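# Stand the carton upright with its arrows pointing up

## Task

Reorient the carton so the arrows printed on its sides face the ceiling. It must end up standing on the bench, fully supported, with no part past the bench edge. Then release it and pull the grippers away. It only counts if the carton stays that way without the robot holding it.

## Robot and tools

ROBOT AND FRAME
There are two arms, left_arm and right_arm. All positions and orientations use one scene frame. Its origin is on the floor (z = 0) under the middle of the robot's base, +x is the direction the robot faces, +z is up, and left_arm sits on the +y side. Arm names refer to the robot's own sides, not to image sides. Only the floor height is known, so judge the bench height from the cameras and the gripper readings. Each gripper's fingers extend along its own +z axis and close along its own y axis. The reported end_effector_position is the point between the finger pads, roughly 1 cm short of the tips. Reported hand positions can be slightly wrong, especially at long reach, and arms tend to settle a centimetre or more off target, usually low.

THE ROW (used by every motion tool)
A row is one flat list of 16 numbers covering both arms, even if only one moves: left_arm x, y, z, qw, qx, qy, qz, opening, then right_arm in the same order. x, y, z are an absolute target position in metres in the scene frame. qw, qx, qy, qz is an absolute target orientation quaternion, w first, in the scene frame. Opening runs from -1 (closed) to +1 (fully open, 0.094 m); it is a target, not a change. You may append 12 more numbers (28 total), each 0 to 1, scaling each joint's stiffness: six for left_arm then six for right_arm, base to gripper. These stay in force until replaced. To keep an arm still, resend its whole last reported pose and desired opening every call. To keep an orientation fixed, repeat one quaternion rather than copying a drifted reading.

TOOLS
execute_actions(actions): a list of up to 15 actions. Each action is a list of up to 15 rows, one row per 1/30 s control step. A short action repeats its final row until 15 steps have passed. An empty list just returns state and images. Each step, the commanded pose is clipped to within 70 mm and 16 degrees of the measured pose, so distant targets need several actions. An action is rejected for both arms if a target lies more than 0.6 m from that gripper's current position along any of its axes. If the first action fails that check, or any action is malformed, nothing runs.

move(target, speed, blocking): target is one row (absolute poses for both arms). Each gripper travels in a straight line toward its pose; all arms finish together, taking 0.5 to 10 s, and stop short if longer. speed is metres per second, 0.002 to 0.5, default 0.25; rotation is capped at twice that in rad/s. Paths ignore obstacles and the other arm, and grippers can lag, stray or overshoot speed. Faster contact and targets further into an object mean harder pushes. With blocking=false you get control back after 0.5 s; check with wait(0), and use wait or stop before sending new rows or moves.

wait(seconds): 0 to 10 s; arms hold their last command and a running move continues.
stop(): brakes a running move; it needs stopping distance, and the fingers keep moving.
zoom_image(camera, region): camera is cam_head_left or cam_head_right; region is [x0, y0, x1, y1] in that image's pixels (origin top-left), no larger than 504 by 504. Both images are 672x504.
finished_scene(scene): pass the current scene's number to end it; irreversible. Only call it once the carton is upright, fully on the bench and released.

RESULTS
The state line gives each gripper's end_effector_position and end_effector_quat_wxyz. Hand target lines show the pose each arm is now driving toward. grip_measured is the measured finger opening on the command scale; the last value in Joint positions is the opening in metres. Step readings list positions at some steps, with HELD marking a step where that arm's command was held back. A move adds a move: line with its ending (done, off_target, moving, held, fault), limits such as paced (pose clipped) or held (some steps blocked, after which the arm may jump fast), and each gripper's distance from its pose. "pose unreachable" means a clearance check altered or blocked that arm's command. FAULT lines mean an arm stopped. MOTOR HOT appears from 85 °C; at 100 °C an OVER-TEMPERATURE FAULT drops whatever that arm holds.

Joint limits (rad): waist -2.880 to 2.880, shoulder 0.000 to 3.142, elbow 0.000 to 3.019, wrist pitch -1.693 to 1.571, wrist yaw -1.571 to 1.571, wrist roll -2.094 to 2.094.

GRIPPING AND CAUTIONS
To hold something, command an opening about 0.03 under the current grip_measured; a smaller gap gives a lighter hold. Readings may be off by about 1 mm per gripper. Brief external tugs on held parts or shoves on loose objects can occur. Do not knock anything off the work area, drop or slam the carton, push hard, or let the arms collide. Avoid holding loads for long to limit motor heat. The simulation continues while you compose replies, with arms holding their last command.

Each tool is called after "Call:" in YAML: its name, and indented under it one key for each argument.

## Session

Call:
execute_actions:
  actions: []

Scene clock: 0.00 s.
left_arm: end_effector_position=(+0.5659, -0.1502, +0.9829) grip_measured=-0.997 end_effector_quat_wxyz=(+0.065, +0.312, -0.944, +0.088) | right_arm: end_effector_position=(+0.5381, -0.7922, +0.9369) grip_measured=+1.000 end_effector_quat_wxyz=(+0.032, +0.328, -0.943, +0.049)
Joint positions: left_arm=[ 0.582  1.934  1.143  0.373 -0.765 -0.621  0.   ] | right_arm=[ 0.804  1.591  1.41  -0.005 -0.642 -1.155  0.094]
Joint velocities: left_arm=[-0.005 -0.015  0.007  0.012 -0.066 -0.007  0.   ] | right_arm=[-0.005  0.005  0.007  0.017 -0.007  0.022  0.   ]
Hand target (left_arm): +0.563, -0.150, +0.984; -0.067, -0.310, +0.944, -0.087
Hand target (right_arm): +0.538, -0.791, +0.936; -0.031, -0.327, +0.943, -0.048
Joint stiffness scale: left_arm=[1. 1. 1. 1. 1. 1.] | right_arm=[1. 1. 1. 1. 1. 1.]

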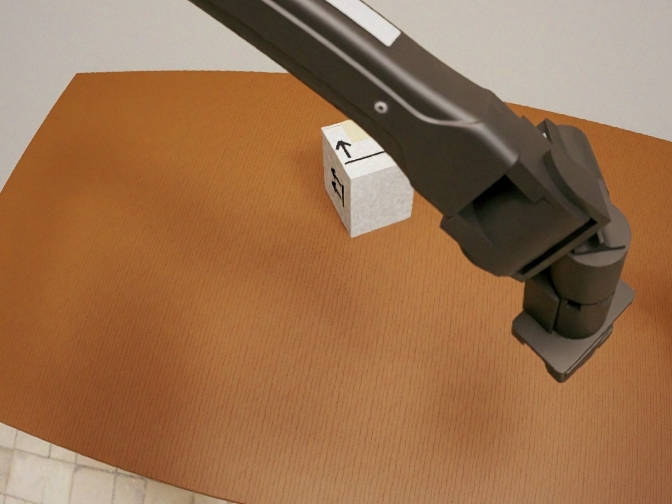

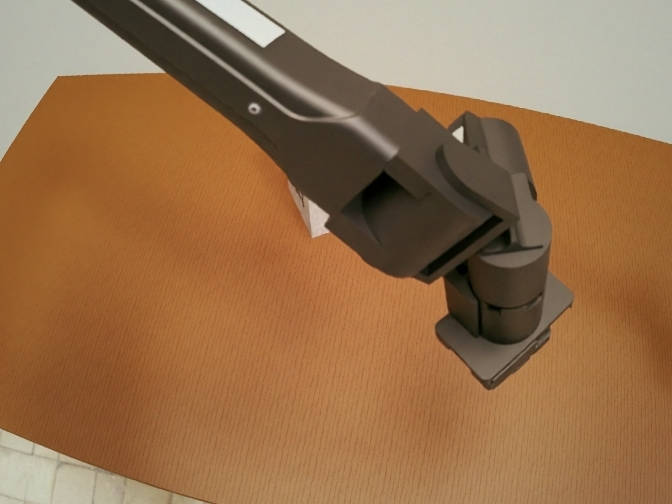

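Call:
move:
  target: [0.65,0.22,0.95,0.271,0.653,-0.653,0.271,-1,0.65,-0.3,0.95,0,0,1,0,-1]

Call:
move:
  target: [0.76,0.2,0.9,0.354,0.612,-0.612,0.354,-1,0.76,-0.2,0.9,-0.354,0.612,0.612,0.354,-1]

Scene clock: 4.10 s.
left_arm: end_effector_position=(+0.6377, +0.2102, +0.9473) grip_measured=-0.997 end_effector_quat_wxyz=(+0.277, +0.655, -0.649, +0.269) | right_arm: end_effector_position=(+0.6588, -0.3009, +0.9492) grip_measured=-0.979 end_effector_quat_wxyz=(-0.010, -0.006, -1.000, -0.004)
Joint positions: left_arm=[ 1.415  1.337  1.001 -0.121  0.59  -1.18   0.   ] | right_arm=[ 1.838  1.207  0.866  0.189  0.25  -0.304  0.001]
Joint velocities: left_arm=[ 0.005 -0.005 -0.017 -0.007 -0.037 -0.037 -0.   ] | right_arm=[ 0.005 -0.015 -0.002 -0.002 -0.022  0.022 -0.   ]
Hand target (left_arm): +0.647, +0.215, +0.954; +0.272, +0.657, -0.648, +0.273
Hand target (right_arm): +0.648, -0.301, +0.945; +0.003, +0.014, +1.000, +0.001
Off the commanded pose (left_arm): 0.016 m, 1 deg.
Off the commanded pose (right_arm): 0.009 m, 1 deg.
Joint stiffness scale: left_arm=[1. 1. 1. 1. 1. 1.] | right_arm=[1. 1. 1. 1. 1. 1.]
move: off_target (left_arm)

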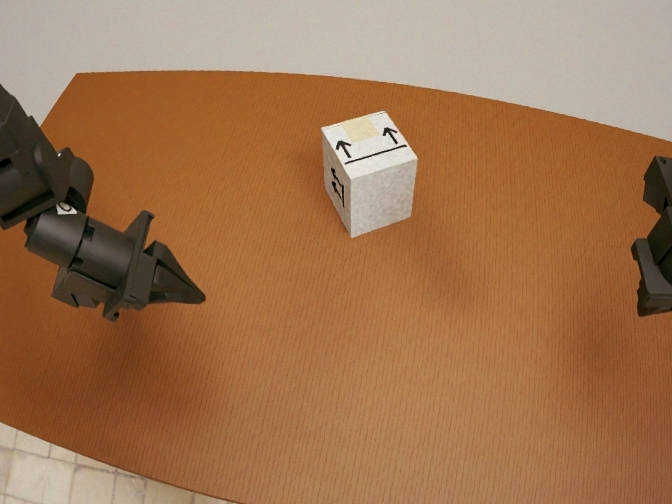

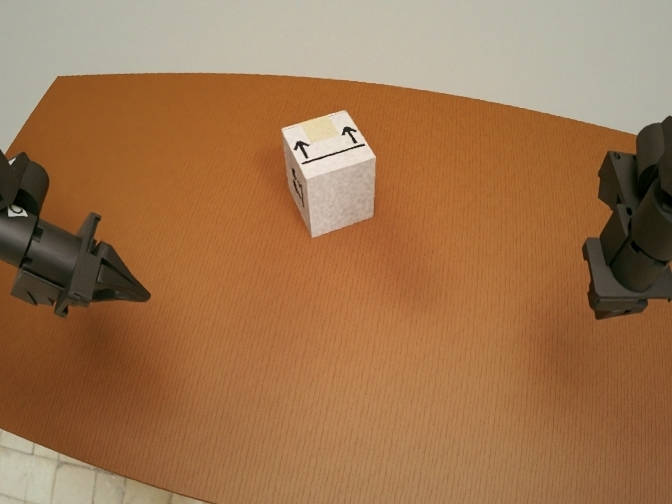

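Scene clock: 8.30 s.
left_arm: end_effector_position=(+0.7710, +0.2171, +0.9065) grip_measured=-0.997 end_effector_quat_wxyz=(+0.337, +0.617, -0.618, +0.353) | right_arm: end_effector_position=(+0.7632, -0.1984, +0.9117) grip_measured=-0.979 end_effector_quat_wxyz=(-0.353, +0.606, +0.615, +0.360)
Joint positions: left_arm=[ 1.412  1.532  1.534 -0.547  0.804 -1.101  0.   ] | right_arm=[ 1.756  1.538  1.521 -0.561 -0.807  1.084  0.001]
Joint velocities: left_arm=[-0.015 -0.015 -0.017 -0.002 -0.022 -0.007 -0.   ] | right_arm=[-0.024  0.005 -0.002 -0.007 -0.022 -0.007 -0.001]
Hand target (left_arm): +0.760, +0.201, +0.899; +0.353, +0.612, -0.612, +0.355
Hand target (right_arm): +0.760, -0.202, +0.903; -0.352, +0.613, +0.611, +0.355
Off the commanded pose (left_arm): 0.021 m, 2 deg.
Off the commanded pose (right_arm): 0.012 m, 1 deg.
Joint stiffness scale: left_arm=[1. 1. 1. 1. 1. 1.] | right_arm=[1. 1. 1. 1. 1. 1.]
move: off_target (left_arm, right_arm)

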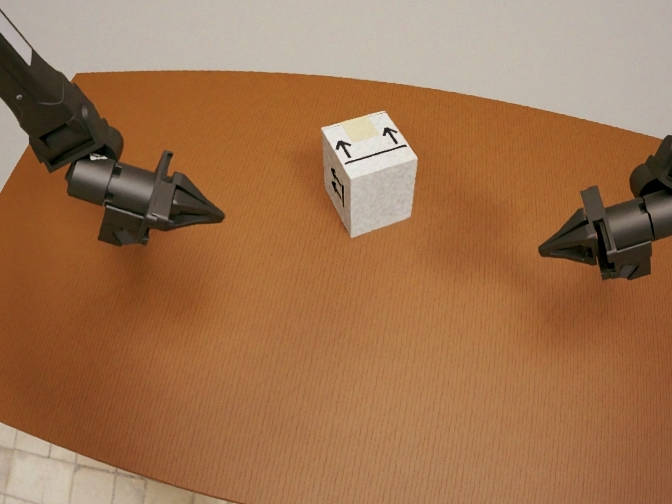

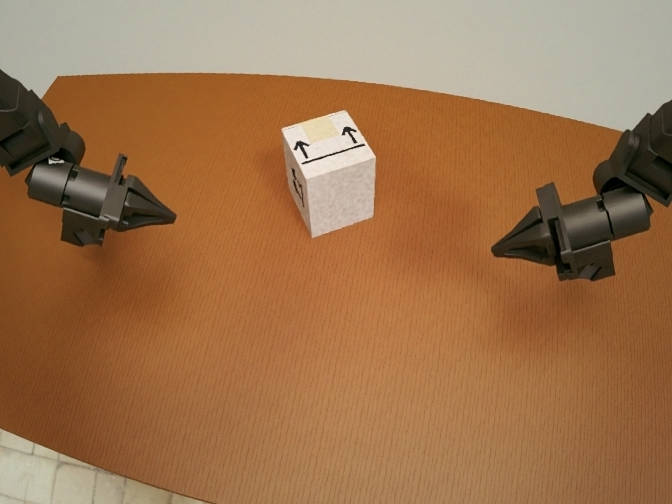

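Call:
move:
  target: [0.90,0.14,0.86,0.354,0.612,-0.612,0.354,-1,0.96,-0.11,0.86,-0.354,0.612,0.612,0.354,-1]
  speed: 0.2

Scene clock: 17.97 s.
left_arm: end_effector_position=(+0.9088, +0.1553, +0.8686) grip_measured=-0.997 end_effector_quat_wxyz=(+0.341, +0.611, -0.618, +0.359) | right_arm: end_effector_position=(+0.9580, -0.1143, +0.8682) grip_measured=-0.979 end_effector_quat_wxyz=(-0.352, +0.610, +0.613, +0.358)
Joint positions: left_arm=[ 1.254  1.803  2.139 -0.823  0.68  -1.191  0.   ] | right_arm=[ 1.968  1.965  2.481 -0.995 -0.62   1.236  0.001]
Joint velocities: left_arm=[ 0.005  0.005 -0.022 -0.002 -0.007  0.022 -0.001] | right_arm=[-0.015  0.005  0.002  0.007 -0.037  0.007  0.   ]
Hand target (left_arm): +0.900, +0.141, +0.858; +0.353, +0.611, -0.613, +0.354
Hand target (right_arm): +0.959, -0.113, +0.864; -0.354, +0.614, +0.610, +0.355
Off the commanded pose (left_arm): 0.020 m, 2 deg.
Off the commanded pose (right_arm): 0.009 m, 1 deg.
Joint stiffness scale: left_arm=[1. 1. 1. 1. 1. 1.] | right_arm=[1. 1. 1. 1. 1. 1.]
move: off_target (left_arm)

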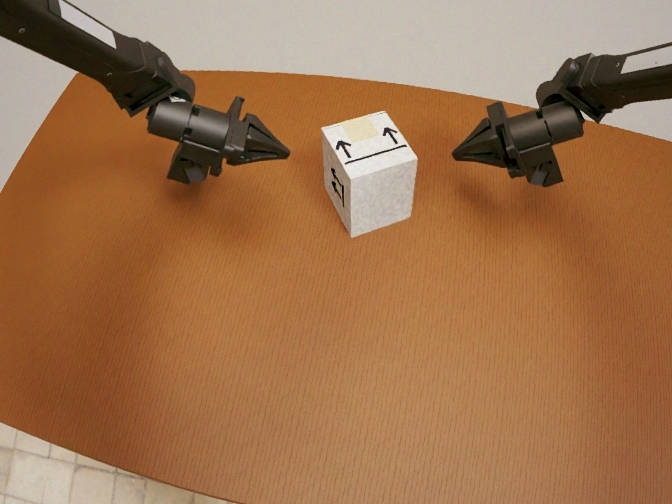

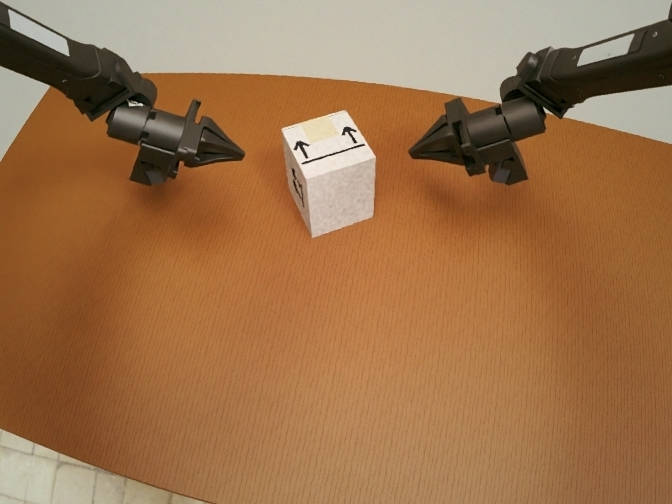

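Call:
move:
  target: [0.925,0.12,0.815,0.354,0.612,-0.612,0.354,-1,0.985,-0.095,0.815,-0.354,0.612,0.612,0.354,-1]
  speed: 0.1

Call:
move:
  target: [0.925,0.065,0.815,0.354,0.612,-0.612,0.354,-1,0.985,-0.045,0.815,-0.354,0.612,0.612,0.354,-1]
  speed: 0.04

Scene clock: 24.60 s.
left_arm: end_effector_position=(+0.9265, +0.1365, +0.8152) grip_measured=-0.997 end_effector_quat_wxyz=(+0.346, +0.615, -0.615, +0.352) | right_arm: end_effector_position=(+0.9647, -0.0952, +0.8075) grip_measured=-0.979 end_effector_quat_wxyz=(-0.322, +0.635, +0.605, +0.356)
Joint positions: left_arm=[ 1.244  2.049  2.531 -0.975  0.665 -1.207  0.   ] | right_arm=[ 1.968  2.25   2.909 -1.051 -0.588  1.307  0.001]
Joint velocities: left_arm=[-0.005 -0.015  0.007 -0.037 -0.051  0.022 -0.001] | right_arm=[-0.005 -0.024 -0.007 -0.012 -0.022 -0.051 -0.   ]
Hand target (left_arm): +0.925, +0.121, +0.814; +0.353, +0.612, -0.612, +0.354
Hand target (right_arm): +0.983, -0.096, +0.818; -0.307, +0.637, +0.603, +0.369
Off the commanded pose (left_arm): 0.017 m, 1 deg.
Off the commanded pose (right_arm): 0.022 m, 5 deg.
Joint stiffness scale: left_arm=[1. 1. 1. 1. 1. 1.] | right_arm=[1. 1. 1. 1. 1. 1.]
elbow stopped short (right arm): the move would have taken joint 3 (elbow) straighter than the controller allows; a more bent joint 3 avoids this.
move: off_target (left_arm, right_arm)

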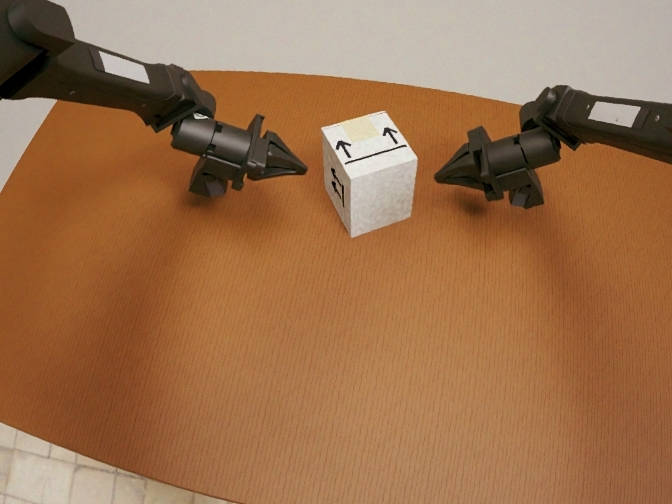

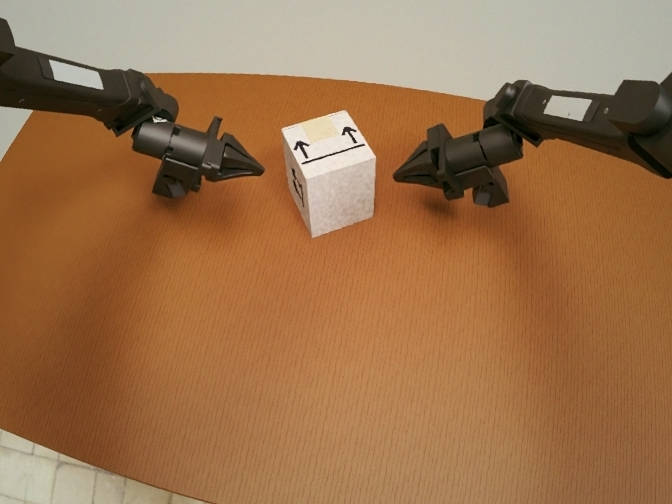

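Scene clock: 27.03 s.
left_arm: end_effector_position=(+0.9359, +0.0872, +0.8229) grip_measured=-0.997 end_effector_quat_wxyz=(+0.342, +0.614, -0.616, +0.355) | right_arm: end_effector_position=(+0.9752, -0.0549, +0.8122) grip_measured=-0.979 end_effector_quat_wxyz=(-0.309, +0.639, +0.604, +0.362)
Joint positions: left_arm=[ 1.17   2.062  2.523 -0.92   0.601 -1.246  0.   ] | right_arm=[ 2.027  2.269  2.909 -0.986 -0.53   1.343  0.001]
Joint velocities: left_arm=[-0.015 -0.005  0.007 -0.002 -0.139  0.051 -0.   ] | right_arm=[-0.005 -0.015 -0.027 -0.007 -0.037 -0.022 -0.001]
Hand target (left_arm): +0.924, +0.065, +0.815; +0.354, +0.612, -0.613, +0.354
Hand target (right_arm): +0.984, -0.046, +0.816; -0.301, +0.641, +0.600, +0.372
Off the commanded pose (left_arm): 0.026 m, 1 deg.
Off the commanded pose (right_arm): 0.014 m, 6 deg.
Joint stiffness scale: left_arm=[1. 1. 1. 1. 1. 1.] | right_arm=[1. 1. 1. 1. 1. 1.]
elbow stopped short (right arm): the move would have taken joint 3 (elbow) straighter than the controller allows; a more bent joint 3 avoids this.
move: off_target (left_arm, right_arm)

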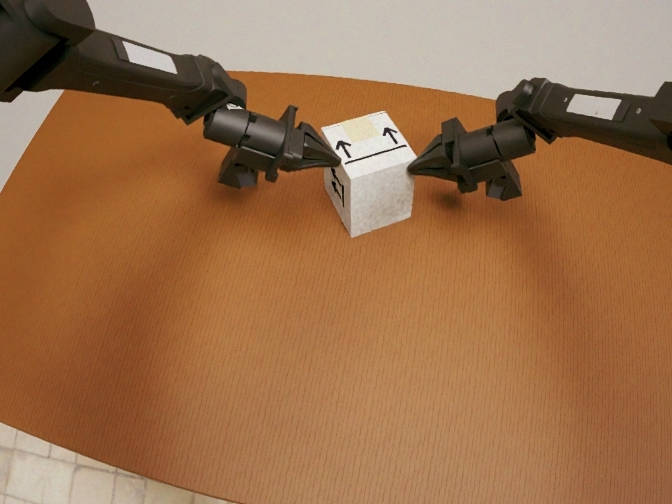

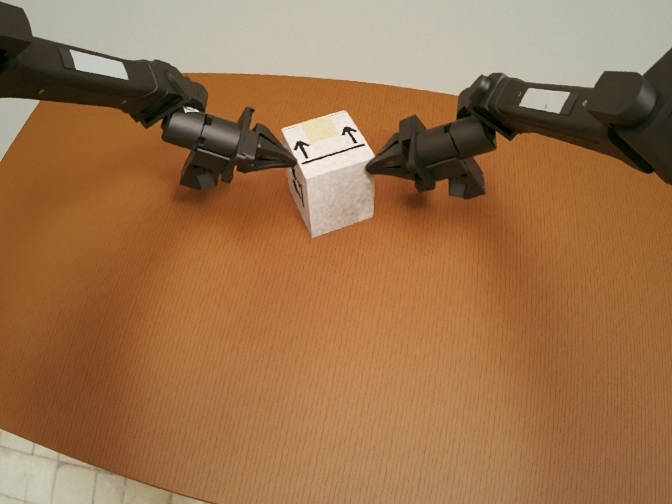

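Call:
move:
  target: [0.93,0.15,0.80,0.212,0.785,-0.366,0.454,-1,0.95,-0.11,0.80,-0.212,0.785,0.366,0.454,-1]
  speed: 0.15

Call:
move:
  target: [0.975,0.125,0.775,0.212,0.785,-0.366,0.454,-1,1.01,-0.085,0.775,-0.212,0.785,0.366,0.454,-1]
  speed: 0.08

Scene clock: 35.00 s.
left_arm: end_effector_position=(+0.9161, +0.1262, +0.7934) grip_measured=-0.997 end_effector_quat_wxyz=(-0.227, -0.785, +0.363, -0.447) | right_arm: end_effector_position=(+0.9450, -0.0944, +0.7967) grip_measured=-0.979 end_effector_quat_wxyz=(-0.221, +0.779, +0.376, +0.451)
Joint positions: left_arm=[ 1.243  1.914  1.873  0.272  0.657 -2.051  0.   ] | right_arm=[ 1.955  1.954  1.979  0.196 -0.604  2.003  0.001]
Joint velocities: left_arm=[-0.005  0.005  0.002 -0.007 -0.051 -0.007 -0.001] | right_arm=[-0.005 -0.015 -0.012 -0.017 -0.066  0.051  0.   ]
Hand target (left_arm): +0.930, +0.150, +0.800; +0.209, +0.788, -0.363, +0.452
Hand target (right_arm): +0.951, -0.109, +0.799; -0.212, +0.782, +0.371, +0.453
Off the commanded pose (left_arm): 0.028 m, 2 deg.
Off the commanded pose (right_arm): 0.017 m, 2 deg.
Joint stiffness scale: left_arm=[1. 1. 1. 1. 1. 1.] | right_arm=[1. 1. 1. 1. 1. 1.]
move: off_target (left_arm, right_arm)

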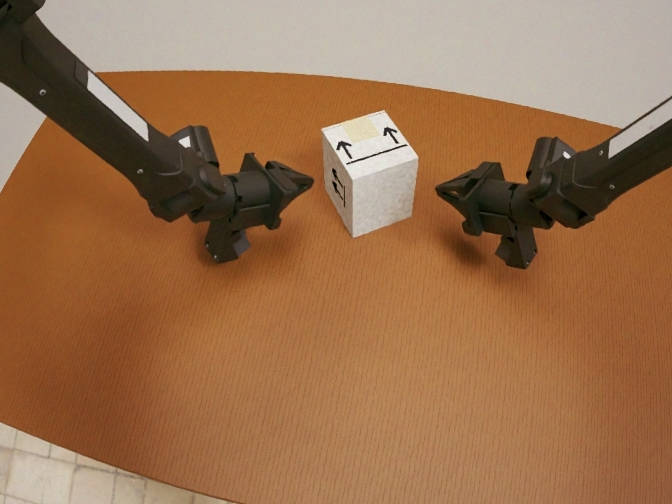

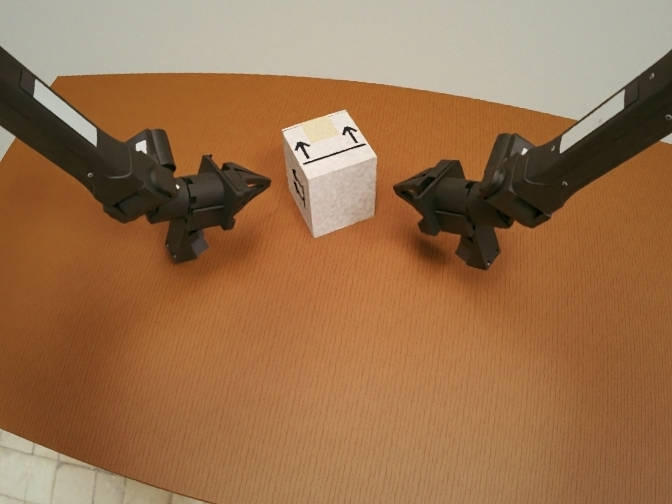

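Scene clock: 36.33 s.
left_arm: end_effector_position=(+0.9795, +0.1457, +0.7811) grip_measured=-0.997 end_effector_quat_wxyz=(-0.203, -0.787, +0.366, -0.454) | right_arm: end_effector_position=(+1.0071, -0.0938, +0.7781) grip_measured=-0.979 end_effector_quat_wxyz=(-0.206, +0.783, +0.372, +0.454)
Joint positions: left_arm=[ 1.243  1.994  2.139  0.125  0.63  -2.048  0.   ] | right_arm=[ 1.974  2.096  2.333  0.01  -0.564  2.008  0.001]
Joint velocities: left_arm=[-0.005 -0.015  0.022  0.017 -0.022 -0.051  0.   ] | right_arm=[-0.005 -0.005  0.012 -0.017  0.081 -0.022 -0.001]
Hand target (left_arm): +0.974, +0.125, +0.775; +0.212, +0.784, -0.366, +0.454
Hand target (right_arm): +1.009, -0.086, +0.777; -0.212, +0.785, +0.366, +0.454
Off the commanded pose (left_arm): 0.022 m, 1 deg.
Off the commanded pose (right_arm): 0.010 m, 1 deg.
Joint stiffness scale: left_arm=[1. 1. 1. 1. 1. 1.] | right_arm=[1. 1. 1. 1. 1. 1.]
move: off_target (left_arm)

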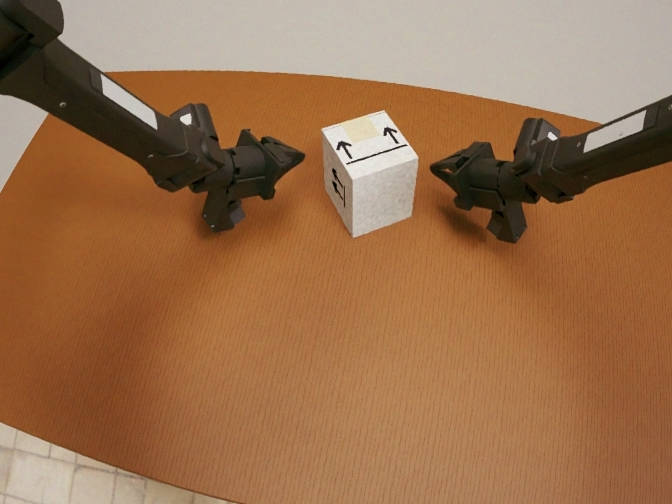

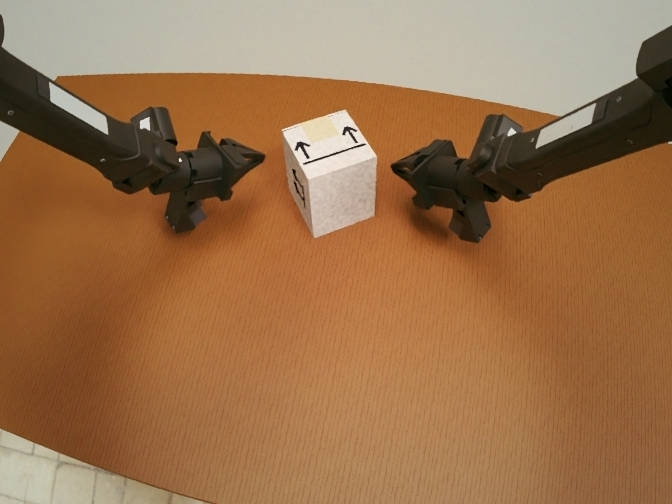

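Squeeze to square it.

Call:
move:
  target: [0.975,0.06,0.775,0.212,0.785,-0.366,0.454,-1,1.015,-0.025,0.775,-0.212,0.785,0.366,0.454,-1]
  speed: 0.04

Scene clock: 39.67 s.
left_arm: end_effector_position=(+0.9800, +0.1046, +0.7764) grip_measured=-0.997 end_effector_quat_wxyz=(-0.194, -0.792, +0.368, -0.446) | right_arm: end_effector_position=(+1.0222, -0.0537, +0.7767) grip_measured=-0.979 end_effector_quat_wxyz=(-0.195, +0.789, +0.365, +0.455)
Joint positions: left_arm=[ 1.187  2.033  2.165  0.125  0.549 -2.022  0.   ] | right_arm=[ 2.031  2.177  2.458 -0.019 -0.491  2.008  0.001]
Joint velocities: left_arm=[ 0.005 -0.015 -0.012  0.007 -0.066 -0.037 -0.001] | right_arm=[-0.005 -0.015  0.012  0.017 -0.125 -0.037 -0.   ]
Hand target (left_arm): +0.972, +0.061, +0.777; +0.212, +0.784, -0.367, +0.453
Hand target (right_arm): +1.014, -0.027, +0.776; -0.212, +0.785, +0.365, +0.454
Off the commanded pose (left_arm): 0.045 m, 2 deg.
Off the commanded pose (right_arm): 0.030 m, 2 deg.
Joint stiffness scale: left_arm=[1. 1. 1. 1. 1. 1.] | right_arm=[1. 1. 1. 1. 1. 1.]
move: off_target (left_arm, right_arm)

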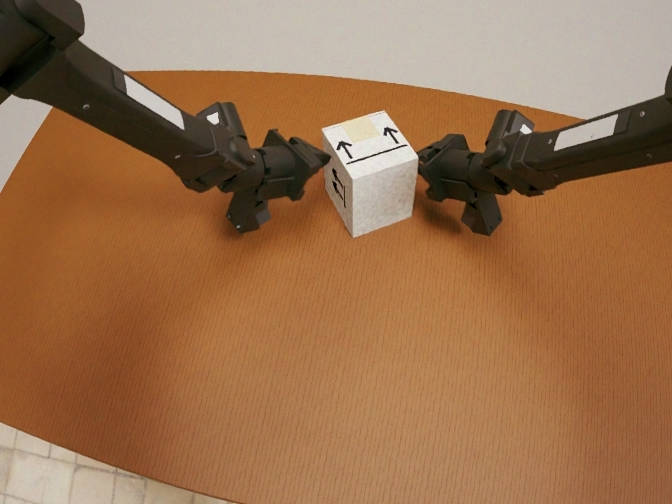

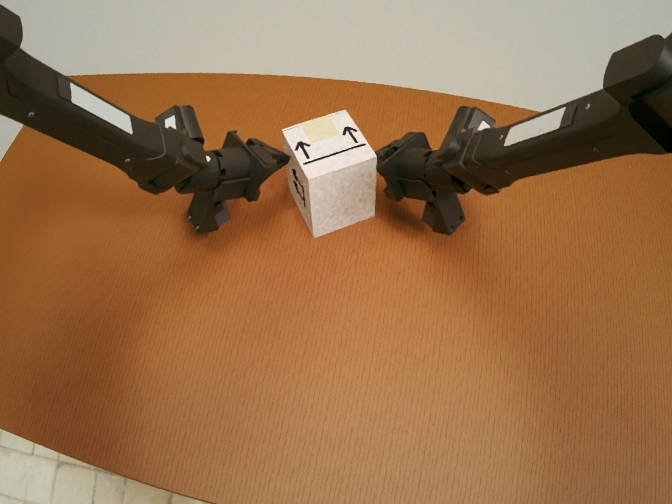

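Call:
execute_actions:
  actions:
    - [[0.98,0.045,0.78,0.212,0.785,-0.366,0.454,-1,1.005,-0.005,0.78,-0.212,0.785,0.366,0.454,-1]]
    - [[0.98,0.035,0.78,0.212,0.785,-0.366,0.454,-1,0.99,0.005,0.78,-0.212,0.785,0.366,0.454,-1]]
    - [[0.98,0.03,0.78,0.212,0.785,-0.366,0.454,-1,0.975,0.005,0.78,-0.212,0.785,0.366,0.454,-1]]

Scene clock: 43.70 s.
left_arm: end_effector_position=(+0.9923, +0.1076, +0.7766) grip_measured=-0.997 end_effector_quat_wxyz=(-0.169, -0.799, +0.370, -0.442) | right_arm: end_effector_position=(+0.9992, -0.0461, +0.7751) grip_measured=-0.980 end_effector_quat_wxyz=(-0.177, +0.794, +0.363, +0.455)
Joint positions: left_arm=[ 1.176  2.036  2.188  0.128  0.495 -2.012  0.   ] | right_arm=[ 2.037  2.131  2.297  0.121 -0.455  2.008  0.001]
Joint velocities: left_arm=[-0.005 -0.005  0.002 -0.007 -0.051 -0.007 -0.   ] | right_arm=[-0.005 -0.015 -0.017  0.007 -0.051 -0.051 -0.001]
Hand target (left_arm): +0.977, +0.035, +0.785; +0.212, +0.784, -0.367, +0.454
Hand target (right_arm): +0.976, +0.004, +0.779; -0.212, +0.785, +0.365, +0.454
Off the commanded pose (left_arm): 0.079 m, 5 deg; position clipped at the last step of the last action.
Off the commanded pose (right_arm): 0.057 m, 4 deg.
Joint stiffness scale: left_arm=[1. 1. 1. 1. 1. 1.] | right_arm=[1. 1. 1. 1. 1. 1.]
Step readings (end_effector_position; steps 1 to 15: 1st action; 16 to 30: 2nd action; 31 to 45: 3rd action):
0: left_arm (+0.9800, +0.1046, +0.7764) | right_arm (+1.0223, -0.0538, +0.7768)
1: left_arm (+0.9803, +0.1046, +0.7757) | right_arm (+1.0212, -0.0526, +0.7757)
2: left_arm (+0.9807, +0.1043, +0.7752) | right_arm (+1.0212, -0.0523, +0.7753)
4: left_arm (+0.9828, +0.1044, +0.7756) | right_arm (+1.0221, -0.0524, +0.7754)
8: left_arm (+0.9831, +0.1046, +0.7753) | right_arm (+1.0221, -0.0522, +0.7753)
15: left_arm (+0.9831, +0.1046, +0.7753) | right_arm (+1.0221, -0.0522, +0.7753)
16: left_arm (+0.9830, +0.1042, +0.7751) | right_arm (+1.0204, -0.0514, +0.7747)
17: left_arm (+0.9838, +0.1042, +0.7751) | right_arm (+1.0199, -0.0517, +0.7754)
19: left_arm (+0.9853, +0.1042, +0.7753) | right_arm (+1.0175, -0.0514, +0.7753)
23: left_arm (+0.9867, +0.1049, +0.7754) | right_arm (+1.0153, -0.0508, +0.7751)
30: left_arm (+0.9870, +0.1050, +0.7753) | right_arm (+1.0147, -0.0508, +0.7752)
31: left_arm (+0.9870, +0.1051, +0.7752) | right_arm (+1.0132, -0.0504, +0.7752)
32: left_arm (+0.9875, +0.1049, +0.7754) | right_arm (+1.0116, -0.0505, +0.7760)
34: left_arm (+0.9887, +0.1057, +0.7754) | right_arm (+1.0065, -0.0489, +0.7757)
38: left_arm (+0.9913, +0.1071, +0.7762) | right_arm (+1.0010, -0.0468, +0.7751)
45: end_effector_position above

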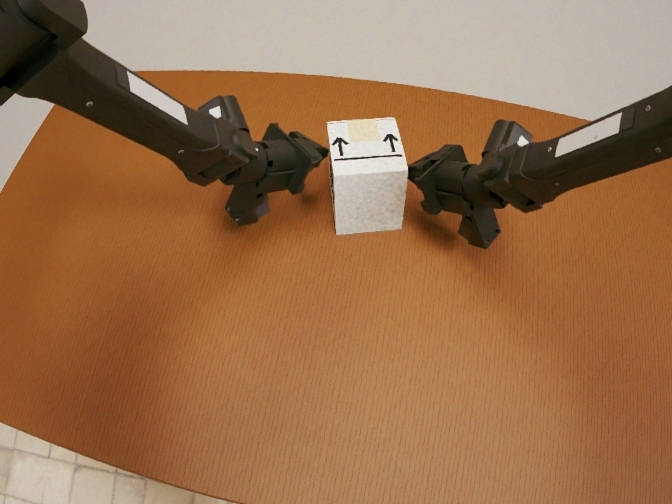

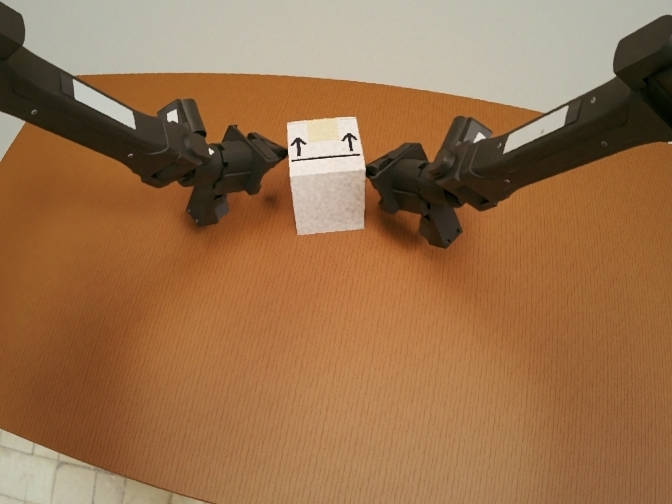

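Call:
execute_actions:
  actions:
    - [[0.98,0.095,0.78,0.212,0.785,-0.366,0.454,-1,1.0,-0.05,0.78,-0.212,0.785,0.366,0.454,-1]]
    - [[0.975,0.115,0.78,0.212,0.785,-0.366,0.454,-1,1.025,-0.06,0.78,-0.212,0.785,0.366,0.454,-1]]
    - [[0.972,0.08,0.78,0.212,0.785,-0.366,0.454,-1,1.025,-0.03,0.78,-0.212,0.785,0.366,0.454,-1]]
    - [[0.972,0.055,0.782,0.212,0.785,-0.366,0.454,-1,1.022,0.0,0.782,-0.212,0.785,0.366,0.454,-1]]
    - [[0.968,0.045,0.795,0.212,0.785,-0.366,0.454,-1,1.012,0.015,0.795,-0.212,0.785,0.366,0.454,-1]]
    - [[0.957,0.045,0.805,0.212,0.785,-0.366,0.454,-1,0.998,0.015,0.805,-0.212,0.785,0.366,0.454,-1]]
    - [[0.943,0.045,0.812,0.212,0.785,-0.366,0.454,-1,0.982,0.015,0.812,-0.212,0.785,0.366,0.454,-1]]

Scene clock: 52.10 s.
left_arm: end_effector_position=(+0.9271, +0.0917, +0.7780) grip_measured=-0.997 end_effector_quat_wxyz=(-0.188, -0.802, +0.371, -0.428) | right_arm: end_effector_position=(+1.0048, -0.0455, +0.7997) grip_measured=-0.980 end_effector_quat_wxyz=(-0.170, +0.798, +0.361, +0.452)
Joint positions: left_arm=[ 1.182  1.971  1.94   0.264  0.507 -2.014  0.   ] | right_arm=[ 2.059  2.056  2.194  0.15  -0.418  2.003  0.001]
Joint velocities: left_arm=[ 0.005  0.015  0.002 -0.012 -0.007 -0.081 -0.   ] | right_arm=[-0.005 -0.005 -0.012  0.032 -0.066  0.051  0.001]
Hand target (left_arm): +0.943, +0.046, +0.812; +0.212, +0.784, -0.366, +0.454
Hand target (right_arm): +0.983, +0.014, +0.811; -0.212, +0.785, +0.365, +0.454
Off the commanded pose (left_arm): 0.060 m, 5 deg.
Off the commanded pose (right_arm): 0.066 m, 5 deg.
Joint stiffness scale: left_arm=[1. 1. 1. 1. 1. 1.] | right_arm=[1. 1. 1. 1. 1. 1.]
Step readings (end_effector_position; steps 1 to 15: 1st action; 16 to 30: 2nd action; 31 to 45: 3rd action; 46 to 60: 4th action; 61 to 75: 5th action; 76 to 90: 6th action; 91 to 105: 7th action):
0: left_arm (+0.9925, +0.1077, +0.7766) | right_arm (+0.9990, -0.0460, +0.7750)
1: left_arm (+0.9919, +0.1070, +0.7784) | right_arm (+0.9991, -0.0473, +0.7758)
2: left_arm (+0.9906, +0.1070, +0.7804) | right_arm (+0.9966, -0.0480, +0.7762)
4: left_arm (+0.9892, +0.1071, +0.7814) | right_arm (+0.9929, -0.0492, +0.7755)
8: left_arm (+0.9885, +0.1069, +0.7812) | right_arm (+0.9905, -0.0486, +0.7745)
15: left_arm (+0.9885, +0.1069, +0.7812) | right_arm (+0.9904, -0.0486, +0.7745)
16: left_arm (+0.9864, +0.1063, +0.7812) | right_arm (+0.9937, -0.0500, +0.7754)
17: left_arm (+0.9849, +0.1070, +0.7823) | right_arm (+0.9955, -0.0499, +0.7743)
19: left_arm (+0.9791, +0.1069, +0.7812) | right_arm (+1.0045, -0.0532, +0.7766)
23: left_arm (+0.9716, +0.1059, +0.7776) | right_arm (+1.0238, -0.0629, +0.7854)
30: left_arm (+0.9710, +0.1057, +0.7773) | right_arm (+1.0319, -0.0669, +0.7894)
31: left_arm (+0.9714, +0.1071, +0.7757) | right_arm (+1.0311, -0.0664, +0.7872)
32: left_arm (+0.9720, +0.1075, +0.7749) | right_arm (+1.0312, -0.0665, +0.7854)
34: left_arm (+0.9728, +0.1060, +0.7754) | right_arm (+1.0306, -0.0613, +0.7843)
38: left_arm (+0.9733, +0.1060, +0.7754) | right_arm (+1.0263, -0.0458, +0.7823)
45: left_arm (+0.9737, +0.1065, +0.7752) | right_arm (+1.0284, -0.0460, +0.7817)
46: left_arm (+0.9744, +0.1066, +0.7745) | right_arm (+1.0283, -0.0457, +0.7803)
47: left_arm (+0.9754, +0.1062, +0.7743) | right_arm (+1.0285, -0.0450, +0.7799)
49: left_arm (+0.9760, +0.1060, +0.7740) | right_arm (+1.0294, -0.0442, +0.7796)
53: left_arm (+0.9763, +0.1060, +0.7742) | right_arm (+1.0297, -0.0441, +0.7798)
60: left_arm (+0.9763, +0.1060, +0.7742) | right_arm (+1.0297, -0.0441, +0.7798)
61: left_arm (+0.9742, +0.1049, +0.7732) | right_arm (+1.0286, -0.0435, +0.7791)
62: left_arm (+0.9738, +0.1045, +0.7736) | right_arm (+1.0287, -0.0434, +0.7798)
64: left_arm (+0.9718, +0.1037, +0.7736) | right_arm (+1.0285, -0.0435, +0.7800)
68: left_arm (+0.9704, +0.1032, +0.7735) | right_arm (+1.0279, -0.0435, +0.7799)
75: left_arm (+0.9704, +0.1033, +0.7736) | right_arm (+1.0281, -0.0437, +0.7800)
76: left_arm (+0.9689, +0.1032, +0.7740) | right_arm (+1.0258, -0.0431, +0.7800)
77: left_arm (+0.9659, +0.1031, +0.7751) | right_arm (+1.0239, -0.0435, +0.7818)
79: left_arm (+0.9575, +0.1011, +0.7755) | right_arm (+1.0195, -0.0434, +0.7840)
83: left_arm (+0.9495, +0.0978, +0.7751) | right_arm (+1.0170, -0.0449, +0.7874)
90: left_arm (+0.9483, +0.0974, +0.7751) | right_arm (+1.0163, -0.0451, +0.7895)
91: left_arm (+0.9467, +0.0972, +0.7756) | right_arm (+1.0143, -0.0447, +0.7898)
92: left_arm (+0.9440, +0.0969, +0.7774) | right_arm (+1.0124, -0.0450, +0.7920)
94: left_arm (+0.9361, +0.0949, +0.7783) | right_arm (+1.0079, -0.0447, +0.7946)
98: left_arm (+0.9277, +0.0918, +0.7778) | right_arm (+1.0054, -0.0455, +0.7980)
105: end_effector_position above

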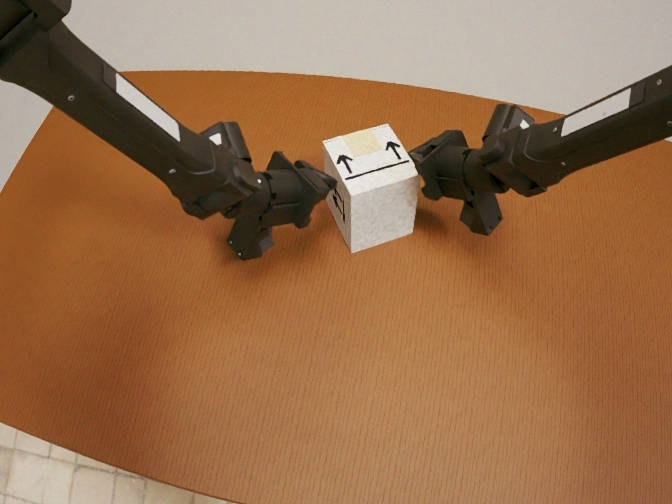

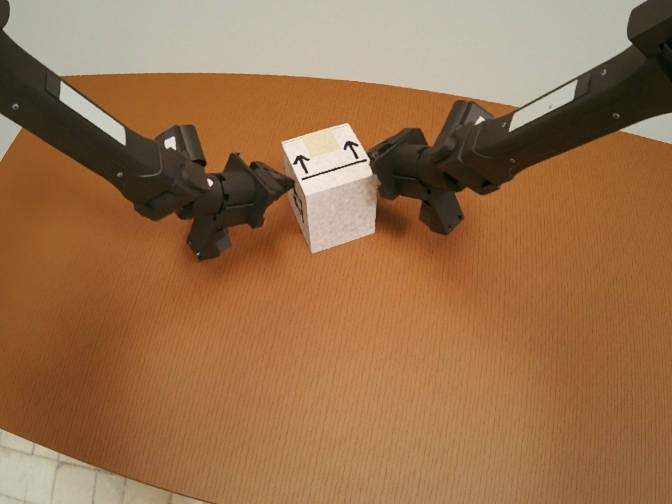

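Call:
execute_actions:
  actions:
    - [[0.95,0.05,0.80,0.212,0.785,-0.366,0.454,-1,0.96,0.01,0.79,-0.212,0.785,0.366,0.454,-1]]
    - [[0.95,0.055,0.80,0.212,0.785,-0.366,0.454,-1,0.942,0.005,0.79,-0.212,0.785,0.366,0.454,-1]]
    - [[0.94,0.055,0.80,0.212,0.785,-0.366,0.454,-1,0.925,0.005,0.79,-0.212,0.785,0.366,0.454,-1]]

Scene clock: 55.53 s.
left_arm: end_effector_position=(+0.9373, +0.0953, +0.7809) grip_measured=-0.997 end_effector_quat_wxyz=(-0.186, -0.800, +0.370, -0.434) | right_arm: end_effector_position=(+0.9760, -0.0507, +0.8034) grip_measured=-0.980 end_effector_quat_wxyz=(-0.161, +0.786, +0.362, +0.475)
Joint positions: left_arm=[ 1.182  1.971  1.961  0.256  0.513 -2.014  0.   ] | right_arm=[ 2.039  2.016  2.041  0.312 -0.462  2.003  0.001]
Joint velocities: left_arm=[ 0.005  0.005 -0.007  0.002 -0.022 -0.007 -0.001] | right_arm=[-0.005  0.005 -0.012 -0.007 -0.081 -0.066 -0.001]
Hand target (left_arm): +0.940, +0.056, +0.800; +0.212, +0.784, -0.366, +0.454
Hand target (right_arm): +0.926, +0.004, +0.790; -0.212, +0.785, +0.365, +0.454
Off the commanded pose (left_arm): 0.045 m, 4 deg.
Off the commanded pose (right_arm): 0.077 m, 6 deg.
Joint stiffness scale: left_arm=[1. 1. 1. 1. 1. 1.] | right_arm=[1. 1. 1. 1. 1. 1.]
Step readings (end_effector_position; steps 1 to 15: 1st action; 16 to 30: 2nd action; 31 to 45: 3rd action):
0: left_arm (+0.9271, +0.0917, +0.7780) | right_arm (+1.0048, -0.0455, +0.7997)
1: left_arm (+0.9286, +0.0920, +0.7786) | right_arm (+1.0051, -0.0448, +0.8010)
2: left_arm (+0.9292, +0.0918, +0.7790) | right_arm (+1.0053, -0.0448, +0.8021)
4: left_arm (+0.9302, +0.0921, +0.7790) | right_arm (+1.0053, -0.0453, +0.8026)
8: left_arm (+0.9318, +0.0926, +0.7792) | right_arm (+1.0050, -0.0455, +0.8026)
15: left_arm (+0.9321, +0.0927, +0.7793) | right_arm (+1.0050, -0.0455, +0.8026)
16: left_arm (+0.9320, +0.0927, +0.7792) | right_arm (+1.0033, -0.0450, +0.8027)
17: left_arm (+0.9320, +0.0927, +0.7792) | right_arm (+1.0023, -0.0460, +0.8039)
19: left_arm (+0.9329, +0.0930, +0.7794) | right_arm (+0.9976, -0.0472, +0.8037)
23: left_arm (+0.9349, +0.0939, +0.7800) | right_arm (+0.9931, -0.0488, +0.8036)
30: left_arm (+0.9368, +0.0946, +0.7805) | right_arm (+0.9912, -0.0490, +0.8035)
31: left_arm (+0.9366, +0.0946, +0.7805) | right_arm (+0.9903, -0.0493, +0.8036)
32: left_arm (+0.9366, +0.0946, +0.7806) | right_arm (+0.9888, -0.0499, +0.8041)
34: left_arm (+0.9368, +0.0948, +0.7808) | right_arm (+0.9835, -0.0506, +0.8037)
38: left_arm (+0.9370, +0.0949, +0.7809) | right_arm (+0.9782, -0.0510, +0.8036)
45: end_effector_position above

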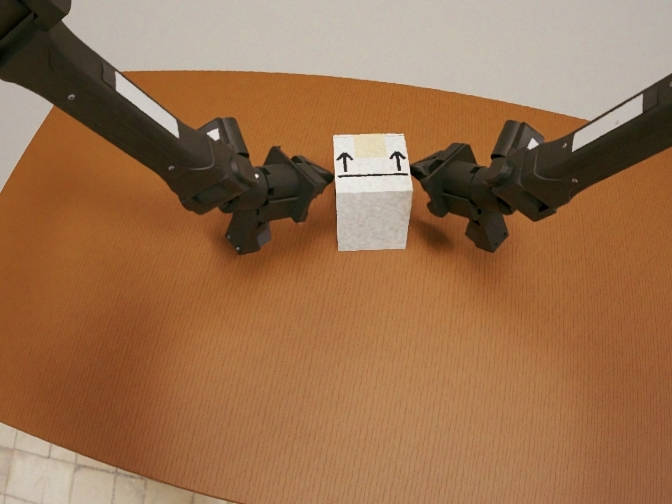

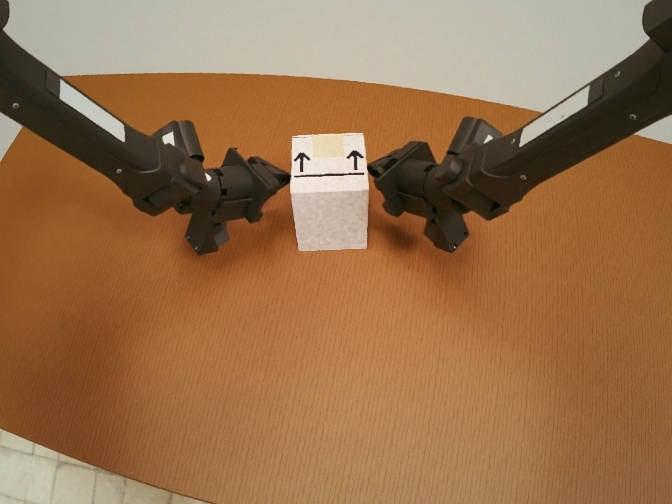

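Call:
execute_actions:
  actions:
    - [[0.932,0.055,0.812,0.212,0.785,-0.366,0.454,-1,0.915,0.002,0.80,-0.212,0.785,0.366,0.454,-1]]
    - [[0.92,0.055,0.818,0.212,0.785,-0.366,0.454,-1,0.90,0.002,0.803,-0.212,0.785,0.366,0.454,-1]]
    - [[0.905,0.055,0.82,0.212,0.785,-0.366,0.454,-1,0.885,0.002,0.803,-0.212,0.785,0.366,0.454,-1]]

Scene clock: 60.73 s.
left_arm: end_effector_position=(+0.9042, +0.0953, +0.7956) grip_measured=-0.997 end_effector_quat_wxyz=(-0.180, -0.800, +0.371, -0.437) | right_arm: end_effector_position=(+0.9261, -0.0502, +0.8053) grip_measured=-0.980 end_effector_quat_wxyz=(-0.164, +0.789, +0.365, +0.467)
Joint positions: left_arm=[ 1.186  1.912  1.79   0.379  0.512 -2.014  0.   ] | right_arm=[ 2.025  1.967  1.853  0.435 -0.467  2.003  0.001]
Joint velocities: left_arm=[-0.005 -0.005 -0.002 -0.007  0.037 -0.022 -0.   ] | right_arm=[-0.005  0.005 -0.002 -0.012  0.037 -0.051  0.   ]
Hand target (left_arm): +0.905, +0.056, +0.819; +0.212, +0.784, -0.366, +0.454
Hand target (right_arm): +0.886, +0.001, +0.803; -0.212, +0.785, +0.365, +0.454
Off the commanded pose (left_arm): 0.047 m, 5 deg.
Off the commanded pose (right_arm): 0.066 m, 6 deg.
Joint stiffness scale: left_arm=[1. 1. 1. 1. 1. 1.] | right_arm=[1. 1. 1. 1. 1. 1.]
Step readings (end_effector_position; steps 1 to 15: 1st action; 16 to 30: 2nd action; 31 to 45: 3rd action):
0: left_arm (+0.9373, +0.0953, +0.7809) | right_arm (+0.9759, -0.0506, +0.8034)
1: left_arm (+0.9351, +0.0947, +0.7808) | right_arm (+0.9750, -0.0507, +0.8040)
2: left_arm (+0.9338, +0.0951, +0.7827) | right_arm (+0.9722, -0.0511, +0.8047)
4: left_arm (+0.9289, +0.0944, +0.7844) | right_arm (+0.9645, -0.0516, +0.8044)
8: left_arm (+0.9246, +0.0938, +0.7843) | right_arm (+0.9579, -0.0521, +0.8043)
15: left_arm (+0.9244, +0.0938, +0.7843) | right_arm (+0.9572, -0.0523, +0.8044)
16: left_arm (+0.9233, +0.0937, +0.7849) | right_arm (+0.9559, -0.0523, +0.8045)
17: left_arm (+0.9214, +0.0939, +0.7868) | right_arm (+0.9539, -0.0524, +0.8056)
19: left_arm (+0.9171, +0.0938, +0.7896) | right_arm (+0.9470, -0.0520, +0.8053)
23: left_arm (+0.9137, +0.0943, +0.7903) | right_arm (+0.9405, -0.0513, +0.8050)
30: left_arm (+0.9137, +0.0944, +0.7906) | right_arm (+0.9406, -0.0515, +0.8052)
31: left_arm (+0.9127, +0.0942, +0.7911) | right_arm (+0.9393, -0.0514, +0.8052)
32: left_arm (+0.9114, +0.0946, +0.7929) | right_arm (+0.9375, -0.0513, +0.8060)
34: left_arm (+0.9078, +0.0946, +0.7955) | right_arm (+0.9314, -0.0508, +0.8054)
38: left_arm (+0.9042, +0.0953, +0.7955) | right_arm (+0.9262, -0.0502, +0.8053)
45: end_effector_position above

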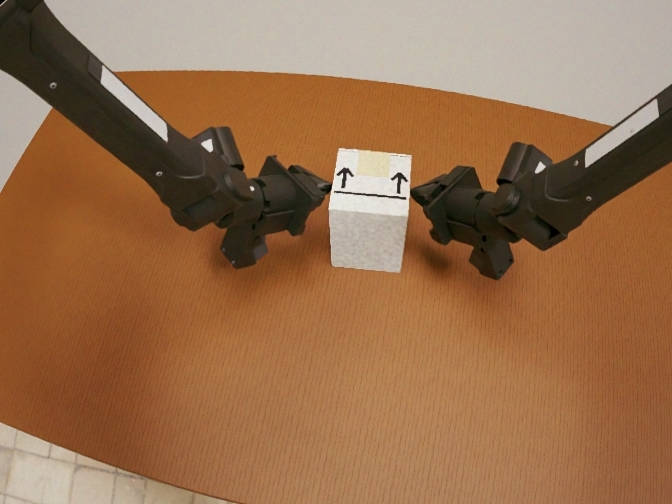

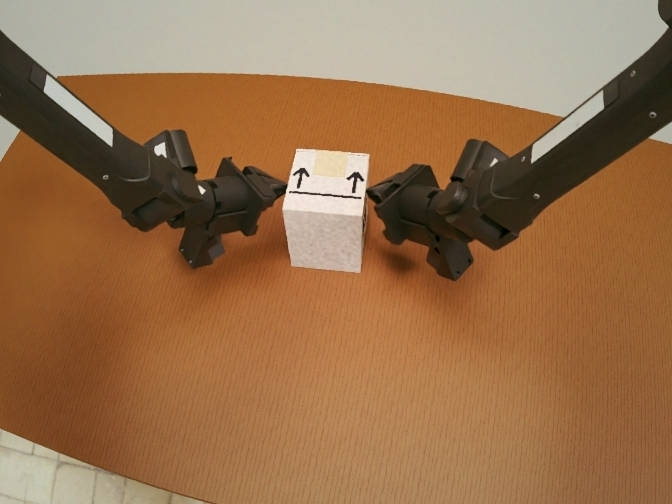

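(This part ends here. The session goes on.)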